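# Mobile arm robot places a ceramic mug into a sink

## Task

Move the mug into the sink without breaking it: the mug is ceramic and breaks if it drops more than a few centimetres or is knocked hard. At the end the mug must rest in the sink by itself, not held by the robot; the gripper must have released it and the robot must have moved away. The robot must not tip over or be left leaning.

## Robot and tools

Robot: TidyBot++, a single-arm mobile robot. The base is 0.54 m long, 0.50 m wide and 0.38 m tall, on four powered casters, so it can drive, slide sideways and spin in place. On top is one seven-joint arm with a two-finger gripper. The shoulder sits 0.12 m ahead of the base centre, 0.68 m above the floor. The arm starts folded with the hand pointing down; folded, it reaches about 0.08 m past the front of the base. Segment lengths: upper arm 0.42 m, forearm 0.31 m, hand 0.31 m.

Frames: the base frame has its origin on the floor under the base centre, x forward, y left, z up. hand_pose is reported in this frame and marks the point between the finger pads; its z axis runs out along the fingers and the pads close along its y axis. Odometry (base_odometry) is the base frame as it was at the scene's start. Heading is positive to the left, in radians from -3.142 to 3.142, and counts wheel turns only, so slip and drift show up as false travel. base_tilt is in degrees, positive when leaning forward or right.

Cameras: base_camera (fixed on the base, looking forward and down) and wrist_camera (fisheye, looking where the hand points).

execute_actions(actions, cameras): actions is a list holding one action or none. An empty list just reports state and images. One action may contain:
- base: exactly one relative move from where the base currently is. translate_m drives straight, forward positive, in metres, -2 to 2. strafe_m slides sideways, left positive, in metres, -2 to 2. rotate_rad spins in place, counter-clockwise from above positive, in radians, -6.3 to 6.3.
- joints: absolute target angles by name, not offsets. joint_1_rad (whole arm about vertical; positive is clockwise from above, opposite to heading), joint_2_rad shoulder (-2.249 to 2.249), joint_3_rad (upper arm roll), joint_4_rad elbow (-2.579 to 2.579), joint_5_rad (forearm roll), joint_6_rad wrist (-2.099 to 2.099), joint_7_rad (hand roll; hand down, positive is counter-clockwise from above, and 1.57 opens the fingers toward left and right). Joints 1, 3, 5 and 7 are unlimited but take the shorter way; turn in steps under half a turn. gripper_pos runs 0 (open, about 85 mm gap) to 1 (closed, squeezing hard); gap is roughly 85 x (1 - gripper_pos) mm.
- speeds: optional caps for this action only: translate_m and strafe_m 0.05 to 0.5 m/s, rotate_rad 0.1 to 1.57 rad/s (defaults are the maximum). A base move needing over 8.667 s is refused.
cameras chooses which images come back: "base_camera", "wrist_camera", "all", or [] for none; omitted means all. An unknown key or out-of-range value refuses the whole call.

Arm geometry with joint_1_rad 0, joint_3_rad 3.14, joint_5_rad 0 (roughly the start): the arm stays in the vertical plane along x. Tilt from vertical, forward positive: upper arm = joint_2_rad, forearm = joint_2_rad - joint_4_rad, hand = that minus joint_6_rad. Forward reach from the shoulder is the sum of length x sin(tilt); height above it is the sum of length x cos(tilt). With the hand straight down, the hand point cannot rise above about 0.94 m, and less when extended.

wait(seconds): 0 to 10 s, commands nothing, returns state and images. zoom_image(camera, region): enlarges part of the latest image; region is [x0, y0, x1, y1] in pixels, at most 504 x 504. read_manual(section): licence text only. finished_scene(scene): ends the current scene irreversibly and reports success; call it only once the mug sits in the sink on its own.

Reading results: base_status and joint_status tell how each motion ended. "done" means reached (for the base: wheels turned enough, even with slip). "off_target" means it stopped short and may still push. "contact_stop" or "time_out" means the old target was dropped and it holds in place. "joint command not followed" with a "cause:" line means a self-collision check blocked the arm targets (gripper still runs); such targets may be retried later. on_its_own lists motion not commanded. motor_effort gives percent of maximum effort with the action's peak in brackets. A gripper ending "off_target" at 1 means it is holding something; "done" at 1 means it grasped nothing. Motor temperatures are listed per arm joint; MOTOR HOT appears from 60 °C, and at 75 °C an OVER-TEMPERATURE FAULT lets the arm sag. ARM HIT means the arm struck the base or itself. A torque fault freezes the arm for 10 s.

Corrections: friction and sag leave the hand a centimetre or two off; to fix, send each joint its last command plus (desired minus read). When holding the mug, never command a joint to its current reading, or the arm will sink further. Check true hand position in camera images.

Avoid: releasing the mug above the sink bottom (lower it until it nearly rests, then open); knocking it against the sink rim or the base; driving while the arm is caught on something high (can tip the robot); pushing the hand sideways hard; leaving the gripper closed on the mug. Note that a loose object may occasionally be nudged by an outside push. The robot holds its last command while you think, so finish by opening the gripper, lifting, and backing away.

Each tool is called after ">>>" by a JSON object that holds its "method" and its "body".

## Session

>>> {"method": "execute_actions", "body": {"actions": []}}

Scene clock: 0.00 s.
Motor temperatures (°C, as the motors report them): [35 38 28 32 43 35 44]
base_odometry: x=+0.000 y=+0.000 heading=+0.000 (m, m, rad; odometry frame)
base_tilt: forward=+0.3 right=-0.6 (deg)
base_status: not commanded
joint_positions: joint_1_rad=-0.020 joint_2_rad=-0.326 joint_3_rad=+3.138 joint_4_rad=-2.516 joint_5_rad=+0.033 joint_6_rad=-0.900 joint_7_rad=+1.529 gripper_pos=+0.000
joint_status: not commanded
motor_effort: joint_1_rad=+1 joint_2_rad=-2 joint_3_rad=+1 joint_4_rad=+15 joint_5_rad=+2 joint_6_rad=+0 joint_7_rad=-1 (%)
hand_pose: x=+0.2567 y=-0.0035 z=+0.5873 quat_wxyz=(+0.013, +1.000, +0.000, +0.027) (m; base frame)
pictures: base_camera, wrist_camera
Images, in order (width x height): base_camera 644x364, wrist_camera 644x476.

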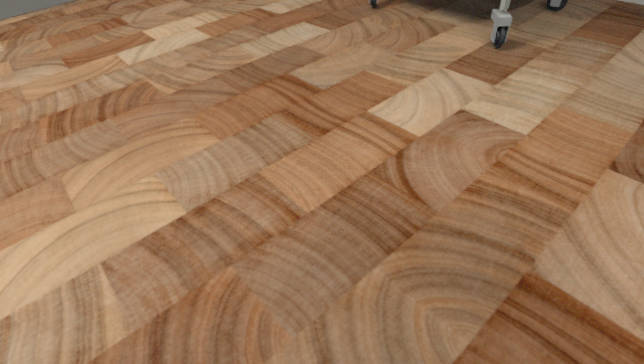

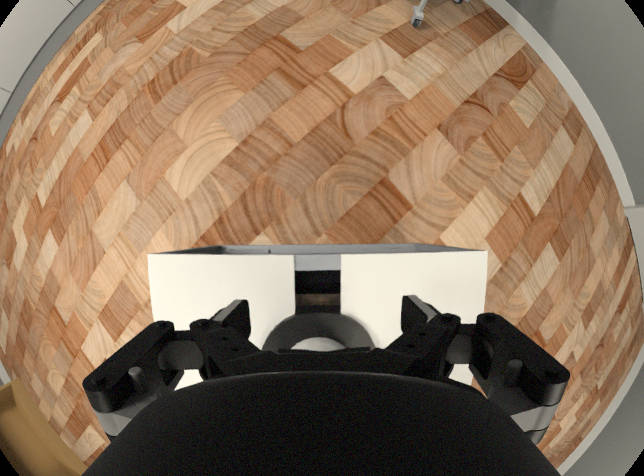

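>>> {"method": "execute_actions", "body": {"actions": [{"joints":{"joint_4_rad":-1.5,"joint_6_rad":-0.7},"base":{"rotate_rad":0.6}}], "cameras": ["wrist_camera"]}}

Scene clock: 5.90 s.
Motor temperatures (°C, as the motors report them): [35 38 28 32 43 35 44]
base_odometry: x=+0.000 y=+0.000 heading=+0.600 (m, m, rad; odometry frame)
base_tilt: forward=+0.3 right=-0.6 (deg)
base_status: done
joint_positions: joint_1_rad=-0.020 joint_2_rad=-0.326 joint_3_rad=+3.138 joint_4_rad=-1.508 joint_5_rad=+0.033 joint_6_rad=-0.721 joint_7_rad=+1.529 gripper_pos=+0.000
joint_status: all done
motor_effort: joint_1_rad=+0(1) joint_2_rad=-9(8) joint_3_rad=+0(2) joint_4_rad=+22(22) joint_5_rad=+1(2) joint_6_rad=+7(8) joint_7_rad=-1(1) (%)
hand_pose: x=+0.5691 y=+0.0054 z=+1.0981 quat_wxyz=(-0.002, +0.814, -0.004, +0.581) (m; base frame)
pictures: wrist_camera
camera_calibration (this result's frames):
wrist_camera: T_world_to_cam=[[-0.00325356, -0.999975, 0.00631801, -0.000871984], [-0.402496, -0.00447414, -0.915411, 1.27894], [0.915416, -0.00552132, -0.402472, 0.0658603], [0, 0, 0, 1]] pos_world=[0.454475, 0.00521381, 1.19726]
Images, in order (width x height): wrist_camera 644x476.

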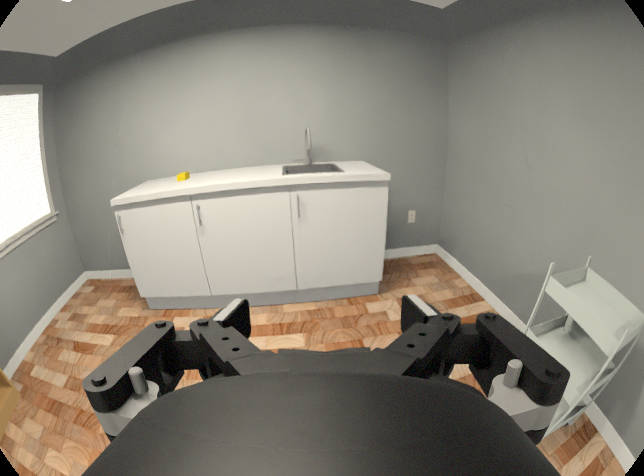

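>>> {"method": "execute_actions", "body": {"actions": [{"joints":{"joint_6_rad":-1.0},"base":{"rotate_rad":1.6}}]}}

Scene clock: 10.13 s.
Motor temperatures (°C, as the motors report them): [35 38 28 32 43 35 44]
base_odometry: x=+0.000 y=+0.000 heading=+2.199 (m, m, rad; odometry frame)
base_tilt: forward=+0.3 right=-0.6 (deg)
base_status: done
joint_positions: joint_1_rad=-0.020 joint_2_rad=-0.326 joint_3_rad=+3.137 joint_4_rad=-1.506 joint_5_rad=+0.033 joint_6_rad=-0.997 joint_7_rad=+1.529 gripper_pos=+0.000
joint_status: all done
motor_effort: joint_1_rad=+0(1) joint_2_rad=-7(9) joint_3_rad=+0(3) joint_4_rad=+21(22) joint_5_rad=+1(2) joint_6_rad=+5(7) joint_7_rad=-1(1) (%)
hand_pose: x=+0.5305 y=+0.0034 z=+1.0233 quat_wxyz=(+0.002, +0.886, -0.006, +0.464) (m; base frame)
pictures: base_camera, wrist_camera
camera_calibration (this result's frames):
wrist_camera: T_world_to_cam=[[-0.00809859, -0.999903, 0.0113721, -0.00515716], [-0.634357, -0.00365397, -0.773031, 1.17223], [0.772998, -0.0134745, -0.634266, 0.383849], [0, 0, 0, 1]] pos_world=[0.446855, 0.0042988, 1.14969]
Images, in order (width x height): base_camera 644x364, wrist_camera 644x476.

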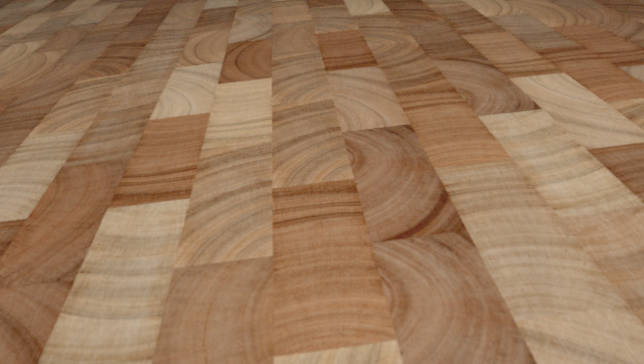

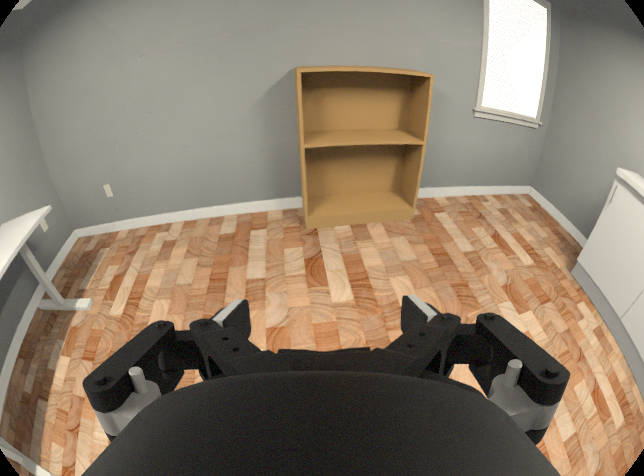

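>>> {"method": "execute_actions", "body": {"actions": [{"base":{"rotate_rad":1.7}}]}}

Scene clock: 15.03 s.
Motor temperatures (°C, as the motors report them): [35 38 28 32 43 35 44]
base_odometry: x=+0.000 y=+0.000 heading=-2.385 (m, m, rad; odometry frame)
base_tilt: forward=+0.3 right=-0.6 (deg)
base_status: done
joint_positions: joint_1_rad=-0.020 joint_2_rad=-0.326 joint_3_rad=+3.136 joint_4_rad=-1.506 joint_5_rad=+0.033 joint_6_rad=-0.997 joint_7_rad=+1.529 gripper_pos=+0.000
joint_status: not commanded
motor_effort: joint_1_rad=+0(1) joint_2_rad=-7(10) joint_3_rad=+0(2) joint_4_rad=+21(21) joint_5_rad=+1(2) joint_6_rad=+6(7) joint_7_rad=-1(1) (%)
hand_pose: x=+0.5305 y=+0.0035 z=+1.0233 quat_wxyz=(+0.002, +0.886, -0.006, +0.464) (m; base frame)
pictures: base_camera, wrist_camera
camera_calibration (this result's frames):
wrist_camera: T_world_to_cam=[[-0.00791343, -0.999903, 0.0114291, -0.005218], [-0.634356, -0.00381547, -0.773032, 1.17223], [0.773001, -0.0133674, -0.634264, 0.383849], [0, 0, 0, 1]] pos_world=[0.446852, 0.00438617, 1.14969]
Images, in order (width x height): base_camera 644x364, wrist_camera 644x476.

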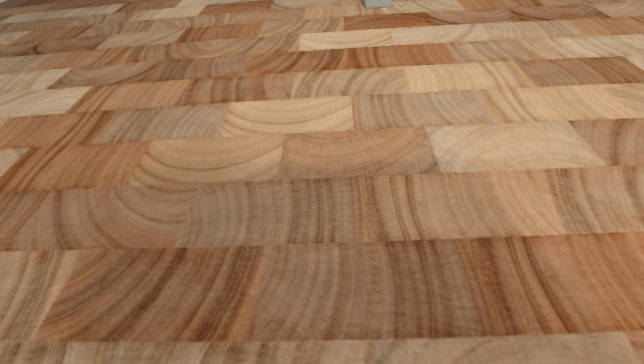

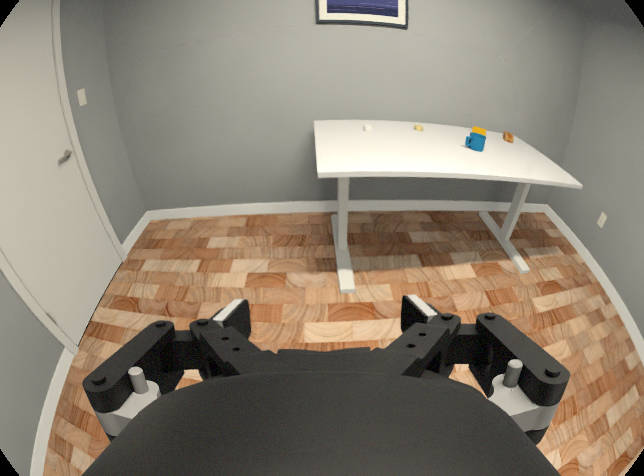

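>>> {"method": "execute_actions", "body": {"actions": [{"base":{"strafe_m":-0.86}}], "cameras": []}}

>>> {"method": "execute_actions", "body": {"actions": [{"base":{"translate_m":0.8}}], "cameras": ["wrist_camera"]}}

Scene clock: 23.37 s.
Motor temperatures (°C, as the motors report them): [35 38 28 32 43 35 44]
base_odometry: x=-0.591 y=+0.624 heading=-2.384 (m, m, rad; odometry frame)
base_tilt: forward=+0.3 right=-0.6 (deg)
base_status: done
joint_positions: joint_1_rad=-0.020 joint_2_rad=-0.326 joint_3_rad=+3.137 joint_4_rad=-1.506 joint_5_rad=+0.033 joint_6_rad=-0.997 joint_7_rad=+1.529 gripper_pos=+0.000
joint_status: not commanded
motor_effort: joint_1_rad=+0(1) joint_2_rad=-8(8) joint_3_rad=+0(3) joint_4_rad=+21(21) joint_5_rad=+1(3) joint_6_rad=+6(6) joint_7_rad=-1(1) (%)
hand_pose: x=+0.5305 y=+0.0035 z=+1.0233 quat_wxyz=(+0.002, +0.886, -0.006, +0.464) (m; base frame)
pictures: none
No camera images: the call's "cameras" was empty. Leave "cameras" out to get every camera's image.

Scene clock: 26.33 s.
Motor temperatures (°C, as the motors report them): [35 38 28 32 43 35 44]
base_odometry: x=-1.173 y=+0.075 heading=-2.384 (m, m, rad; odometry frame)
base_tilt: forward=+0.3 right=-0.6 (deg)
base_status: done
joint_positions: joint_1_rad=-0.020 joint_2_rad=-0.326 joint_3_rad=+3.137 joint_4_rad=-1.505 joint_5_rad=+0.033 joint_6_rad=-0.997 joint_7_rad=+1.529 gripper_pos=+0.000
joint_status: not commanded
motor_effort: joint_1_rad=+0(1) joint_2_rad=-7(11) joint_3_rad=+1(2) joint_4_rad=+21(22) joint_5_rad=+2(2) joint_6_rad=+6(6) joint_7_rad=-1(1) (%)
hand_pose: x=+0.5306 y=+0.0035 z=+1.0234 quat_wxyz=(+0.002, +0.886, -0.006, +0.464) (m; base frame)
pictures: wrist_camera
camera_calibration (this result's frames):
wrist_camera: T_world_to_cam=[[-0.00792453, -0.999903, 0.0114145, -0.0052036], [-0.634267, -0.00379872, -0.773105, 1.17237], [0.773073, -0.0133663, -0.634176, 0.383718], [0, 0, 0, 1]] pos_world=[0.44691, 0.0043793, 1.14977]
Images, in order (width x height): wrist_camera 644x476.

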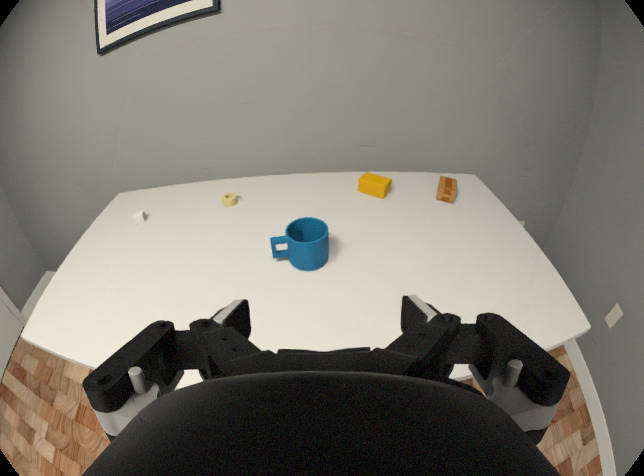

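>>> {"method": "execute_actions", "body": {"actions": [{"base":{"translate_m":0.2},"joints":{"joint_1_rad":0.02,"joint_2_rad":0.166,"joint_4_rad":-1.163,"joint_6_rad":-1.17}}], "cameras": ["wrist_camera"]}}

Scene clock: 36.63 s.
Motor temperatures (°C, as the motors report them): [35 38 28 32 43 35 44]
base_odometry: x=-1.319 y=-0.062 heading=-2.385 (m, m, rad; odometry frame)
base_tilt: forward=+0.3 right=-0.6 (deg)
base_status: done
joint_positions: joint_1_rad=+0.007 joint_2_rad=+0.169 joint_3_rad=+3.137 joint_4_rad=-1.176 joint_5_rad=+0.033 joint_6_rad=-1.146 joint_7_rad=+1.529 gripper_pos=+0.000
joint_status: all done
motor_effort: joint_1_rad=+0(0) joint_2_rad=-26(30) joint_3_rad=+0(1) joint_4_rad=+21(22) joint_5_rad=+2(2) joint_6_rad=+4(6) joint_7_rad=-1(1) (%)
hand_pose: x=+0.6846 y=-0.0091 z=+0.9191 quat_wxyz=(+0.009, +0.947, -0.019, +0.320) (m; base frame)
pictures: wrist_camera
camera_calibration (this result's frames):
wrist_camera: T_world_to_cam=[[-0.0342652, -0.999255, 0.0177687, -0.00312281], [-0.842527, 0.0193187, -0.538307, 1.11638], [0.537562, -0.0334158, -0.842562, 0.550968], [0, 0, 0, 1]] pos_world=[0.644291, -0.00627643, 1.06523]
Images, in order (width x height): wrist_camera 644x476.

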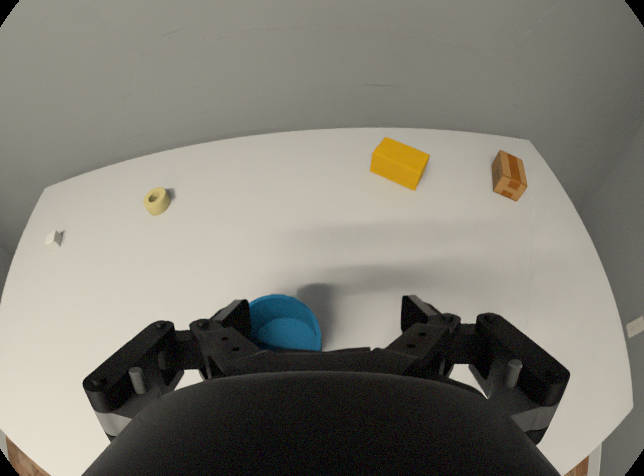

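>>> {"method": "execute_actions", "body": {"actions": [{"joints":{"joint_2_rad":0.185,"joint_4_rad":-1.57,"joint_6_rad":-0.73,"gripper_pos":0.35}}], "cameras": ["wrist_camera"]}}

Scene clock: 43.73 s.
Motor temperatures (°C, as the motors report them): [35 38 28 32 43 35 44]
base_odometry: x=-1.319 y=-0.062 heading=-2.385 (m, m, rad; odometry frame)
base_tilt: forward=+0.3 right=-0.6 (deg)
base_status: not commanded
joint_positions: joint_1_rad=+0.007 joint_2_rad=+0.172 joint_3_rad=+3.137 joint_4_rad=-1.560 joint_5_rad=+0.033 joint_6_rad=-0.753 joint_7_rad=+1.529 gripper_pos=+0.350
joint_status: all done
motor_effort: joint_1_rad=+0(0) joint_2_rad=-25(26) joint_3_rad=+0(0) joint_4_rad=+21(21) joint_5_rad=+2(2) joint_6_rad=+4(4) joint_7_rad=-1(1) (%)
hand_pose: x=+0.6911 y=-0.0067 z=+0.7994 quat_wxyz=(+0.007, +0.946, -0.013, +0.323) (m; base frame)
pictures: wrist_camera
camera_calibration (this result's frames):
wrist_camera: T_world_to_cam=[[-0.0216866, -0.999603, 0.0180002, -0.00726305], [-0.839343, 0.00842203, -0.543537, 1.05932], [0.54317, -0.0268958, -0.839192, 0.440146], [0, 0, 0, 1]] pos_world=[0.649902, -0.0043437, 0.945278]
Images, in order (width x height): wrist_camera 644x476.

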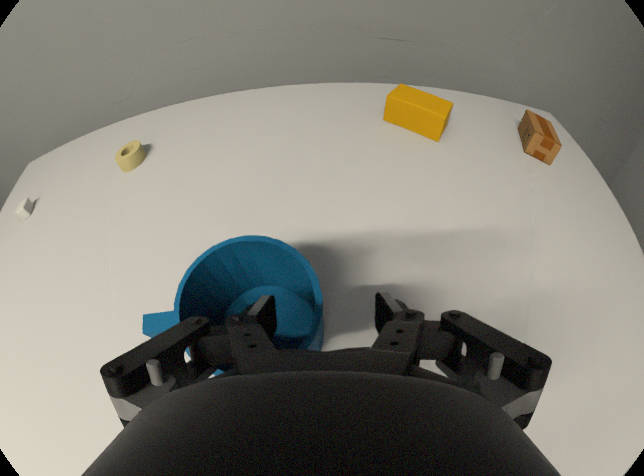

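Consistent with rim ≈ .80. Slightly deeper.

>>> {"method": "execute_actions", "body": {"actions": [{"joints":{"joint_2_rad":0.22}}], "cameras": []}}

>>> {"method": "execute_actions", "body": {"actions": [{"joints":{"gripper_pos":1}}], "cameras": ["wrist_camera"]}}

>>> {"method": "execute_actions", "body": {"actions": [{"joints":{"joint_2_rad":0.0,"joint_4_rad":-0.9,"joint_6_rad":-1.6}}], "cameras": ["wrist_camera"]}}

Scene clock: 53.13 s.
Motor temperatures (°C, as the motors report them): [35 38 28 33 43 35 44]
base_odometry: x=-1.319 y=-0.062 heading=-2.385 (m, m, rad; odometry frame)
base_tilt: forward=+0.3 right=-0.6 (deg)
base_status: not commanded
joint_positions: joint_1_rad=+0.007 joint_2_rad=+0.204 joint_3_rad=+3.137 joint_4_rad=-1.561 joint_5_rad=+0.033 joint_6_rad=-0.753 joint_7_rad=+1.529 gripper_pos=+0.350
joint_status: all done
motor_effort: joint_1_rad=+0(0) joint_2_rad=-26(27) joint_3_rad=+0(0) joint_4_rad=+21(21) joint_5_rad=+1(2) joint_6_rad=+4(4) joint_7_rad=-1(1) (%)
hand_pose: x=+0.6944 y=-0.0067 z=+0.7801 quat_wxyz=(+0.008, +0.952, -0.013, +0.307) (m; base frame)
pictures: none
No camera images: the call's "cameras" was empty. Leave "cameras" out to get every camera's image.

Scene clock: 54.03 s.
Motor temperatures (°C, as the motors report them): [35 38 28 33 43 35 44]
base_odometry: x=-1.319 y=-0.062 heading=-2.385 (m, m, rad; odometry frame)
base_tilt: forward=+0.3 right=-0.6 (deg)
base_status: not commanded
joint_positions: joint_1_rad=+0.008 joint_2_rad=+0.201 joint_3_rad=+3.137 joint_4_rad=-1.559 joint_5_rad=+0.033 joint_6_rad=-0.748 joint_7_rad=+1.529 gripper_pos=+0.926
joint_status: gripper_pos off_target (ended at +0.926, target +1.000)
motor_effort: joint_1_rad=+1(3) joint_2_rad=-22(26) joint_3_rad=+1(2) joint_4_rad=+18(20) joint_5_rad=+3(4) joint_6_rad=+4(4) joint_7_rad=-1(0) (%)
hand_pose: x=+0.6960 y=-0.0075 z=+0.7845 quat_wxyz=(+0.008, +0.950, -0.014, +0.312) (m; base frame)
pictures: wrist_camera
camera_calibration (this result's frames):
wrist_camera: T_world_to_cam=[[-0.0225707, -0.999578, 0.0182626, -0.00730109], [-0.851284, 0.00963727, -0.524616, 1.04878], [0.524219, -0.0273876, -0.851143, 0.447445], [0, 0, 0, 1]] pos_world=[0.658086, -0.00515096, 0.93118]
Images, in order (width x height): wrist_camera 644x476.

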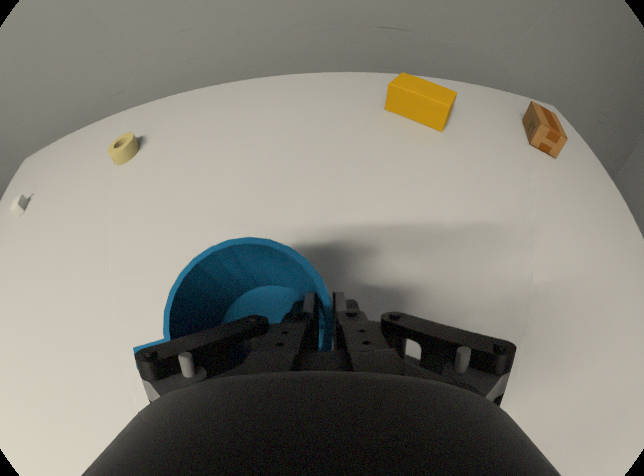

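Scene clock: 55.97 s.
Motor temperatures (°C, as the motors report them): [35 38 28 33 43 35 44]
base_odometry: x=-1.319 y=-0.062 heading=-2.385 (m, m, rad; odometry frame)
base_tilt: forward=+0.3 right=-0.6 (deg)
base_status: not commanded
joint_positions: joint_1_rad=+0.009 joint_2_rad=+0.020 joint_3_rad=+3.137 joint_4_rad=-0.920 joint_5_rad=+0.033 joint_6_rad=-1.589 joint_7_rad=+1.529 gripper_pos=+0.927
joint_status: all done
motor_effort: joint_1_rad=+0(1) joint_2_rad=-18(31) joint_3_rad=+0(1) joint_4_rad=+20(25) joint_5_rad=+2(3) joint_6_rad=+5(5) joint_7_rad=-2(0) (%)
hand_pose: x=+0.5600 y=-0.0105 z=+1.0332 quat_wxyz=(+0.010, +0.953, -0.027, +0.302) (m; base frame)
pictures: wrist_camera
camera_calibration (this result's frames):
wrist_camera: T_world_to_cam=[[-0.0486299, -0.998718, 0.0140479, 0.00108866], [-0.861831, 0.0348472, -0.505997, 1.05039], [0.504859, -0.0367136, -0.862421, 0.752768], [0, 0, 0, 1]] pos_world=[0.525266, -0.00787897, 1.18068]
Images, in order (width x height): wrist_camera 644x476.

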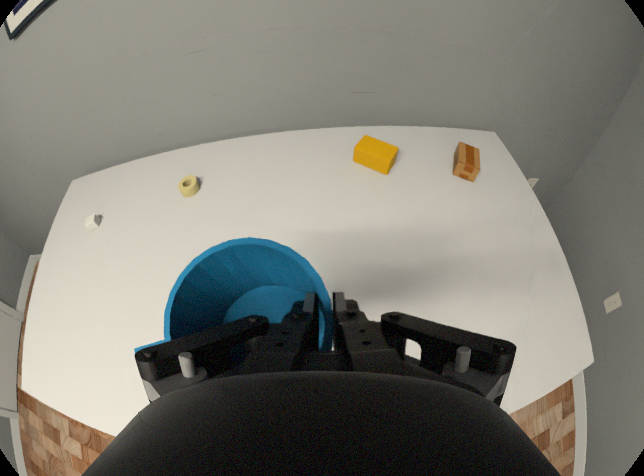

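>>> {"method": "execute_actions", "body": {"actions": [{"base":{"translate_m":-1.0}}], "cameras": []}}

>>> {"method": "execute_actions", "body": {"actions": [{"base":{"rotate_rad":3.17},"speeds":{"rotate_rad":1.0}}], "cameras": []}}

>>> {"method": "execute_actions", "body": {"actions": [{"base":{"translate_m":1.3}}], "cameras": []}}

>>> {"method": "execute_actions", "body": {"actions": [{"base":{"strafe_m":-1.2}}]}}

Scene clock: 68.73 s.
Motor temperatures (°C, as the motors report them): [35 39 28 33 43 35 44]
base_odometry: x=-0.592 y=+0.625 heading=-2.385 (m, m, rad; odometry frame)
base_tilt: forward=+0.3 right=-0.6 (deg)
base_status: done
joint_positions: joint_1_rad=+0.011 joint_2_rad=+0.015 joint_3_rad=+3.137 joint_4_rad=-0.920 joint_5_rad=+0.033 joint_6_rad=-1.592 joint_7_rad=+1.529 gripper_pos=+0.928
joint_status: not commanded
motor_effort: joint_1_rad=+0(1) joint_2_rad=-16(24) joint_3_rad=+0(2) joint_4_rad=+20(21) joint_5_rad=+1(2) joint_6_rad=+6(6) joint_7_rad=-1(1) (%)
hand_pose: x=+0.5575 y=-0.0115 z=+1.0350 quat_wxyz=(+0.010, +0.953, -0.028, +0.303) (m; base frame)
pictures: none
No camera images: the call's "cameras" was empty. Leave "cameras" out to get every camera's image.

Scene clock: 72.83 s.
Motor temperatures (°C, as the motors report them): [35 39 28 33 43 35 44]
base_odometry: x=-0.592 y=+0.625 heading=+0.785 (m, m, rad; odometry frame)
base_tilt: forward=+0.3 right=-0.6 (deg)
base_status: done
joint_positions: joint_1_rad=+0.017 joint_2_rad=+0.015 joint_3_rad=+3.137 joint_4_rad=-0.920 joint_5_rad=+0.033 joint_6_rad=-1.592 joint_7_rad=+1.529 gripper_pos=+0.928
joint_status: not commanded
motor_effort: joint_1_rad=+0(2) joint_2_rad=-18(21) joint_3_rad=+0(2) joint_4_rad=+20(20) joint_5_rad=+1(0) joint_6_rad=+5(5) joint_7_rad=-1(1) (%)
hand_pose: x=+0.5574 y=-0.0142 z=+1.0350 quat_wxyz=(+0.011, +0.953, -0.031, +0.303) (m; base frame)
pictures: none
No camera images: the call's "cameras" was empty. Leave "cameras" out to get every camera's image.

Scene clock: 76.80 s.
Motor temperatures (°C, as the motors report them): [35 39 28 33 43 35 44]
base_odometry: x=+0.327 y=+1.545 heading=+0.786 (m, m, rad; odometry frame)
base_tilt: forward=+0.3 right=-0.6 (deg)
base_status: done
joint_positions: joint_1_rad=+0.017 joint_2_rad=+0.015 joint_3_rad=+3.137 joint_4_rad=-0.920 joint_5_rad=+0.033 joint_6_rad=-1.592 joint_7_rad=+1.529 gripper_pos=+0.928
joint_status: not commanded
motor_effort: joint_1_rad=+0(0) joint_2_rad=-20(22) joint_3_rad=+0(0) joint_4_rad=+20(21) joint_5_rad=+1(1) joint_6_rad=+6(6) joint_7_rad=-1(1) (%)
hand_pose: x=+0.5573 y=-0.0141 z=+1.0349 quat_wxyz=(+0.011, +0.953, -0.031, +0.302) (m; base frame)
pictures: none
No camera images: the call's "cameras" was empty. Leave "cameras" out to get every camera's image.

Scene clock: 80.57 s.
Motor temperatures (°C, as the motors report them): [35 39 28 33 43 35 44]
base_odometry: x=+1.176 y=+0.697 heading=+0.786 (m, m, rad; odometry frame)
base_tilt: forward=+0.3 right=-0.6 (deg)
base_status: done
joint_positions: joint_1_rad=+0.018 joint_2_rad=+0.015 joint_3_rad=+3.137 joint_4_rad=-0.920 joint_5_rad=+0.033 joint_6_rad=-1.592 joint_7_rad=+1.529 gripper_pos=+0.928
joint_status: not commanded
motor_effort: joint_1_rad=+0(3) joint_2_rad=-18(19) joint_3_rad=+0(3) joint_4_rad=+20(20) joint_5_rad=+1(3) joint_6_rad=+6(6) joint_7_rad=-1(1) (%)
hand_pose: x=+0.5572 y=-0.0146 z=+1.0349 quat_wxyz=(+0.011, +0.953, -0.032, +0.302) (m; base frame)
pictures: base_camera, wrist_camera
camera_calibration (this result's frames):
wrist_camera: T_world_to_cam=[[-0.0582945, -0.998202, 0.013979, 0.00222734], [-0.860413, 0.0431368, -0.507768, 1.05022], [0.506252, -0.0416277, -0.86138, 0.753578], [0, 0, 0, 1]] pos_world=[0.522256, -0.0117102, 1.18236]
Images, in order (width x height): base_camera 644x364, wrist_camera 644x476.

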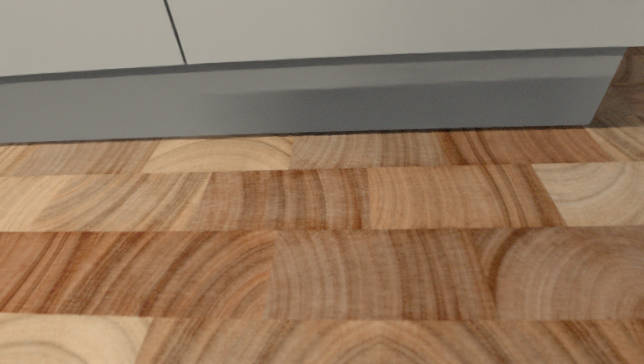

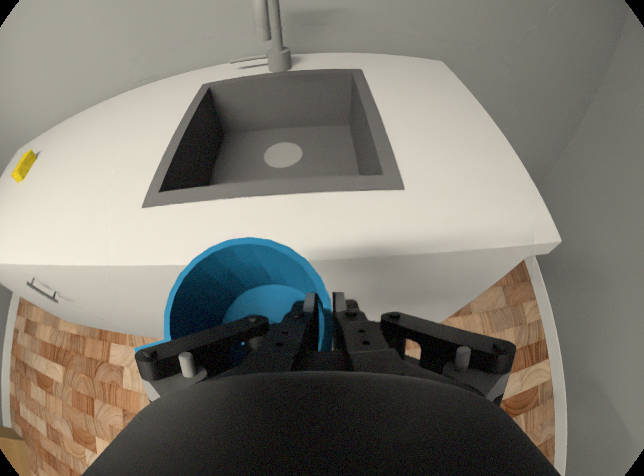

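>>> {"method": "execute_actions", "body": {"actions": [{"base":{"translate_m":0.33},"speeds":{"translate_m":0.25}}], "cameras": []}}

>>> {"method": "execute_actions", "body": {"actions": [{"joints":{"joint_4_rad":-1.45,"joint_6_rad":-1.03}}]}}

Scene clock: 88.97 s.
Motor temperatures (°C, as the motors report them): [35 39 28 33 43 35 44]
base_odometry: x=+1.410 y=+0.930 heading=+0.786 (m, m, rad; odometry frame)
base_tilt: forward=+0.3 right=-0.6 (deg)
base_status: done
joint_positions: joint_1_rad=+0.018 joint_2_rad=+0.015 joint_3_rad=+3.137 joint_4_rad=-0.920 joint_5_rad=+0.033 joint_6_rad=-1.593 joint_7_rad=+1.529 gripper_pos=+0.928
joint_status: not commanded
motor_effort: joint_1_rad=+0(1) joint_2_rad=-20(23) joint_3_rad=+0(0) joint_4_rad=+20(21) joint_5_rad=+1(1) joint_6_rad=+5(6) joint_7_rad=-2(1) (%)
hand_pose: x=+0.5572 y=-0.0146 z=+1.0350 quat_wxyz=(+0.011, +0.953, -0.032, +0.302) (m; base frame)
pictures: none
No camera images: the call's "cameras" was empty. Leave "cameras" out to get every camera's image.

Scene clock: 90.73 s.
Motor temperatures (°C, as the motors report them): [35 39 28 33 43 35 44]
base_odometry: x=+1.410 y=+0.930 heading=+0.786 (m, m, rad; odometry frame)
base_tilt: forward=+0.3 right=-0.6 (deg)
base_status: not commanded
joint_positions: joint_1_rad=+0.018 joint_2_rad=+0.015 joint_3_rad=+3.137 joint_4_rad=-1.455 joint_5_rad=+0.033 joint_6_rad=-1.063 joint_7_rad=+1.529 gripper_pos=+0.928
joint_status: all done
motor_effort: joint_1_rad=+0(0) joint_2_rad=-22(23) joint_3_rad=+0(0) joint_4_rad=+23(24) joint_5_rad=+1(1) joint_6_rad=+6(5) joint_7_rad=-1(2) (%)
hand_pose: x=+0.6158 y=-0.0141 z=+0.8790 quat_wxyz=(+0.012, +0.954, -0.023, +0.300) (m; base frame)
pictures: base_camera, wrist_camera
camera_calibration (this result's frames):
wrist_camera: T_world_to_cam=[[-0.0422971, -0.998898, 0.0203246, -0.00710566], [-0.86379, 0.0263382, -0.503163, 1.01922], [0.502073, -0.0388385, -0.863953, 0.594553], [0, 0, 0, 1]] pos_world=[0.581586, -0.0108509, 1.02665]
Images, in order (width x height): base_camera 644x364, wrist_camera 644x476.

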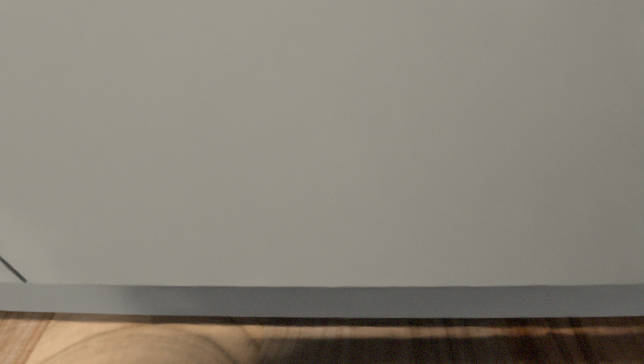

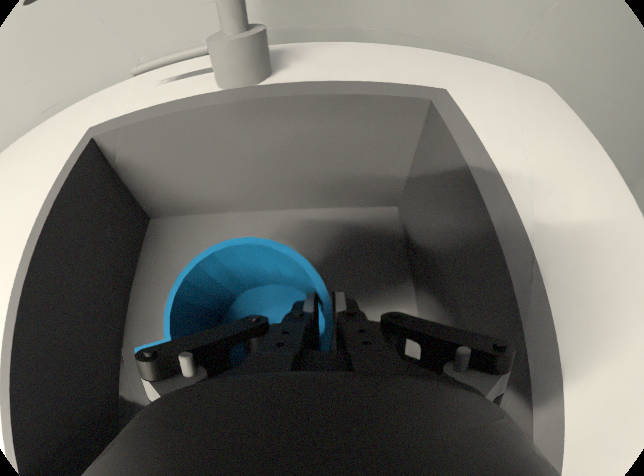

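>>> {"method": "execute_actions", "body": {"actions": [{"joints":{"joint_2_rad":0.135,"joint_4_rad":-1.52,"joint_6_rad":-0.84}}], "cameras": []}}

>>> {"method": "execute_actions", "body": {"actions": [{"joints":{"joint_2_rad":0.175}}], "cameras": ["wrist_camera"]}}

Scene clock: 101.53 s.
Motor temperatures (°C, as the motors report them): [35 39 28 33 43 35 44]
base_odometry: x=+1.409 y=+0.930 heading=+0.786 (m, m, rad; odometry frame)
base_tilt: forward=+0.3 right=-0.6 (deg)
base_status: not commanded
joint_positions: joint_1_rad=+0.018 joint_2_rad=+0.128 joint_3_rad=+3.137 joint_4_rad=-1.515 joint_5_rad=+0.033 joint_6_rad=-0.859 joint_7_rad=+1.529 gripper_pos=+0.929
joint_status: all done
motor_effort: joint_1_rad=-1(2) joint_2_rad=-20(28) joint_3_rad=-1(2) joint_4_rad=+18(24) joint_5_rad=+0(4) joint_6_rad=+3(6) joint_7_rad=-1(0) (%)
hand_pose: x=+0.6720 y=-0.0142 z=+0.8271 quat_wxyz=(+0.010, +0.949, -0.020, +0.315) (m; base frame)
pictures: none
No camera images: the call's "cameras" was empty. Leave "cameras" out to get every camera's image.

Scene clock: 102.23 s.
Motor temperatures (°C, as the motors report them): [35 39 28 33 43 35 44]
base_odometry: x=+1.409 y=+0.930 heading=+0.786 (m, m, rad; odometry frame)
base_tilt: forward=+0.3 right=-0.6 (deg)
base_status: not commanded
joint_positions: joint_1_rad=+0.018 joint_2_rad=+0.132 joint_3_rad=+3.137 joint_4_rad=-1.511 joint_5_rad=+0.033 joint_6_rad=-0.859 joint_7_rad=+1.529 gripper_pos=+0.929
joint_status: joint_2_rad off_target (ended at +0.132, target +0.175)
motor_effort: joint_1_rad=+0(2) joint_2_rad=-17(23) joint_3_rad=+0(2) joint_4_rad=+17(22) joint_5_rad=+2(2) joint_6_rad=+4(5) joint_7_rad=-1(1) (%)
hand_pose: x=+0.6736 y=-0.0142 z=+0.8268 quat_wxyz=(+0.010, +0.949, -0.020, +0.315) (m; base frame)
pictures: wrist_camera
camera_calibration (this result's frames):
wrist_camera: T_world_to_cam=[[-0.0370844, -0.999129, 0.0191146, -0.00621369], [-0.847833, 0.0213323, -0.529835, 1.05412], [0.528965, -0.0358545, -0.847886, 0.489043], [0, 0, 0, 1]] pos_world=[0.6348, -0.0111607, 0.973281]
Images, in order (width x height): wrist_camera 644x476.

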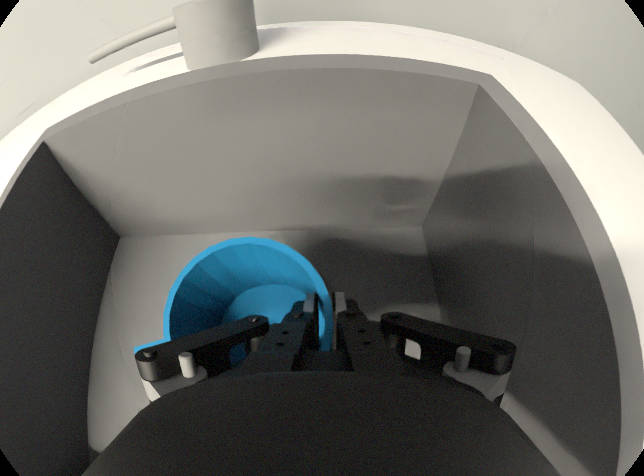

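>>> {"method": "execute_actions", "body": {"actions": [{"joints":{"joint_2_rad":0.135,"gripper_pos":0.4}}], "cameras": []}}

>>> {"method": "execute_actions", "body": {"actions": [{"joints":{"joint_2_rad":0.0,"joint_4_rad":-0.9,"joint_6_rad":-1.6}}], "cameras": ["wrist_camera"]}}

>>> {"method": "execute_actions", "body": {"actions": [{"base":{"translate_m":-0.3}}], "cameras": []}}

>>> {"method": "finished_scene", "body": {"scene": 1}}

Scene clock: 109.57 s.
Motor temperatures (°C, as the motors report them): [35 39 28 33 43 35 44]
base_odometry: x=+1.409 y=+0.930 heading=+0.786 (m, m, rad; odometry frame)
base_tilt: forward=+0.3 right=-0.6 (deg)
base_status: not commanded
joint_positions: joint_1_rad=+0.018 joint_2_rad=+0.132 joint_3_rad=+3.137 joint_4_rad=-1.517 joint_5_rad=+0.033 joint_6_rad=-0.859 joint_7_rad=+1.529 gripper_pos=+0.400
joint_status: all done
motor_effort: joint_1_rad=+0(0) joint_2_rad=-24(26) joint_3_rad=+0(0) joint_4_rad=+21(21) joint_5_rad=+2(2) joint_6_rad=+4(5) joint_7_rad=-1(1) (%)
hand_pose: x=+0.6719 y=-0.0142 z=+0.8237 quat_wxyz=(+0.010, +0.950, -0.020, +0.312) (m; base frame)
pictures: none
No camera images: the call's "cameras" was empty. Leave "cameras" out to get every camera's image.

Scene clock: 111.43 s.
Motor temperatures (°C, as the motors report them): [35 39 28 33 43 35 44]
base_odometry: x=+1.409 y=+0.930 heading=+0.786 (m, m, rad; odometry frame)
base_tilt: forward=+0.3 right=-0.6 (deg)
base_status: not commanded
joint_positions: joint_1_rad=+0.018 joint_2_rad=+0.011 joint_3_rad=+3.137 joint_4_rad=-0.909 joint_5_rad=+0.033 joint_6_rad=-1.579 joint_7_rad=+1.529 gripper_pos=+0.400
joint_status: all done
motor_effort: joint_1_rad=+0(0) joint_2_rad=-16(24) joint_3_rad=+0(0) joint_4_rad=+18(22) joint_5_rad=+2(1) joint_6_rad=+5(5) joint_7_rad=-1(1) (%)
hand_pose: x=+0.5600 y=-0.0150 z=+1.0444 quat_wxyz=(+0.011, +0.948, -0.032, +0.317) (m; base frame)
pictures: wrist_camera
camera_calibration (this result's frames):
wrist_camera: T_world_to_cam=[[-0.0591111, -0.998168, 0.0129407, 0.00342314], [-0.844954, 0.0431265, -0.533097, 1.07519], [0.531562, -0.0424462, -0.845955, 0.73001], [0, 0, 0, 1]] pos_world=[0.520646, -0.0119663, 1.19069]
Images, in order (width x height): wrist_camera 644x476.

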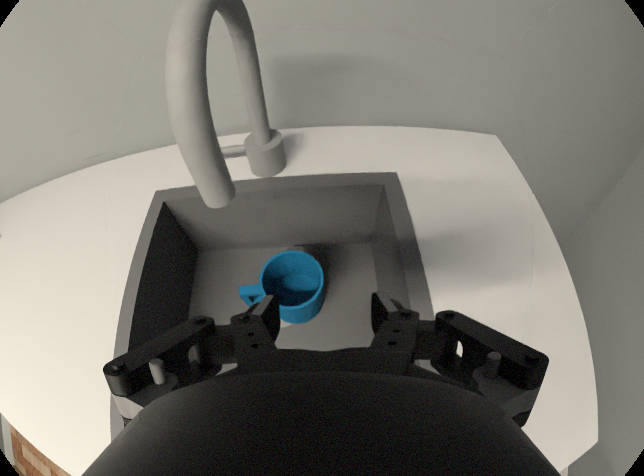

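Scene clock: 113.40 s.
Motor temperatures (°C, as the motors report them): [35 39 28 33 43 35 44]
base_odometry: x=+1.197 y=+0.717 heading=+0.786 (m, m, rad; odometry frame)
base_tilt: forward=+0.3 right=-0.6 (deg)
base_status: done
joint_positions: joint_1_rad=+0.019 joint_2_rad=-0.003 joint_3_rad=+3.137 joint_4_rad=-0.908 joint_5_rad=+0.033 joint_6_rad=-1.580 joint_7_rad=+1.529 gripper_pos=+0.400
joint_status: not commanded
motor_effort: joint_1_rad=+0(2) joint_2_rad=-15(21) joint_3_rad=+0(2) joint_4_rad=+17(19) joint_5_rad=+2(3) joint_6_rad=+4(4) joint_7_rad=-1(1) (%)
hand_pose: x=+0.5548 y=-0.0151 z=+1.0504 quat_wxyz=(+0.011, +0.946, -0.032, +0.323) (m; base frame)
pictures: none
No camera images: the call's "cameras" was empty. Leave "cameras" out to get every camera's image.

The scene is finished: the task was done.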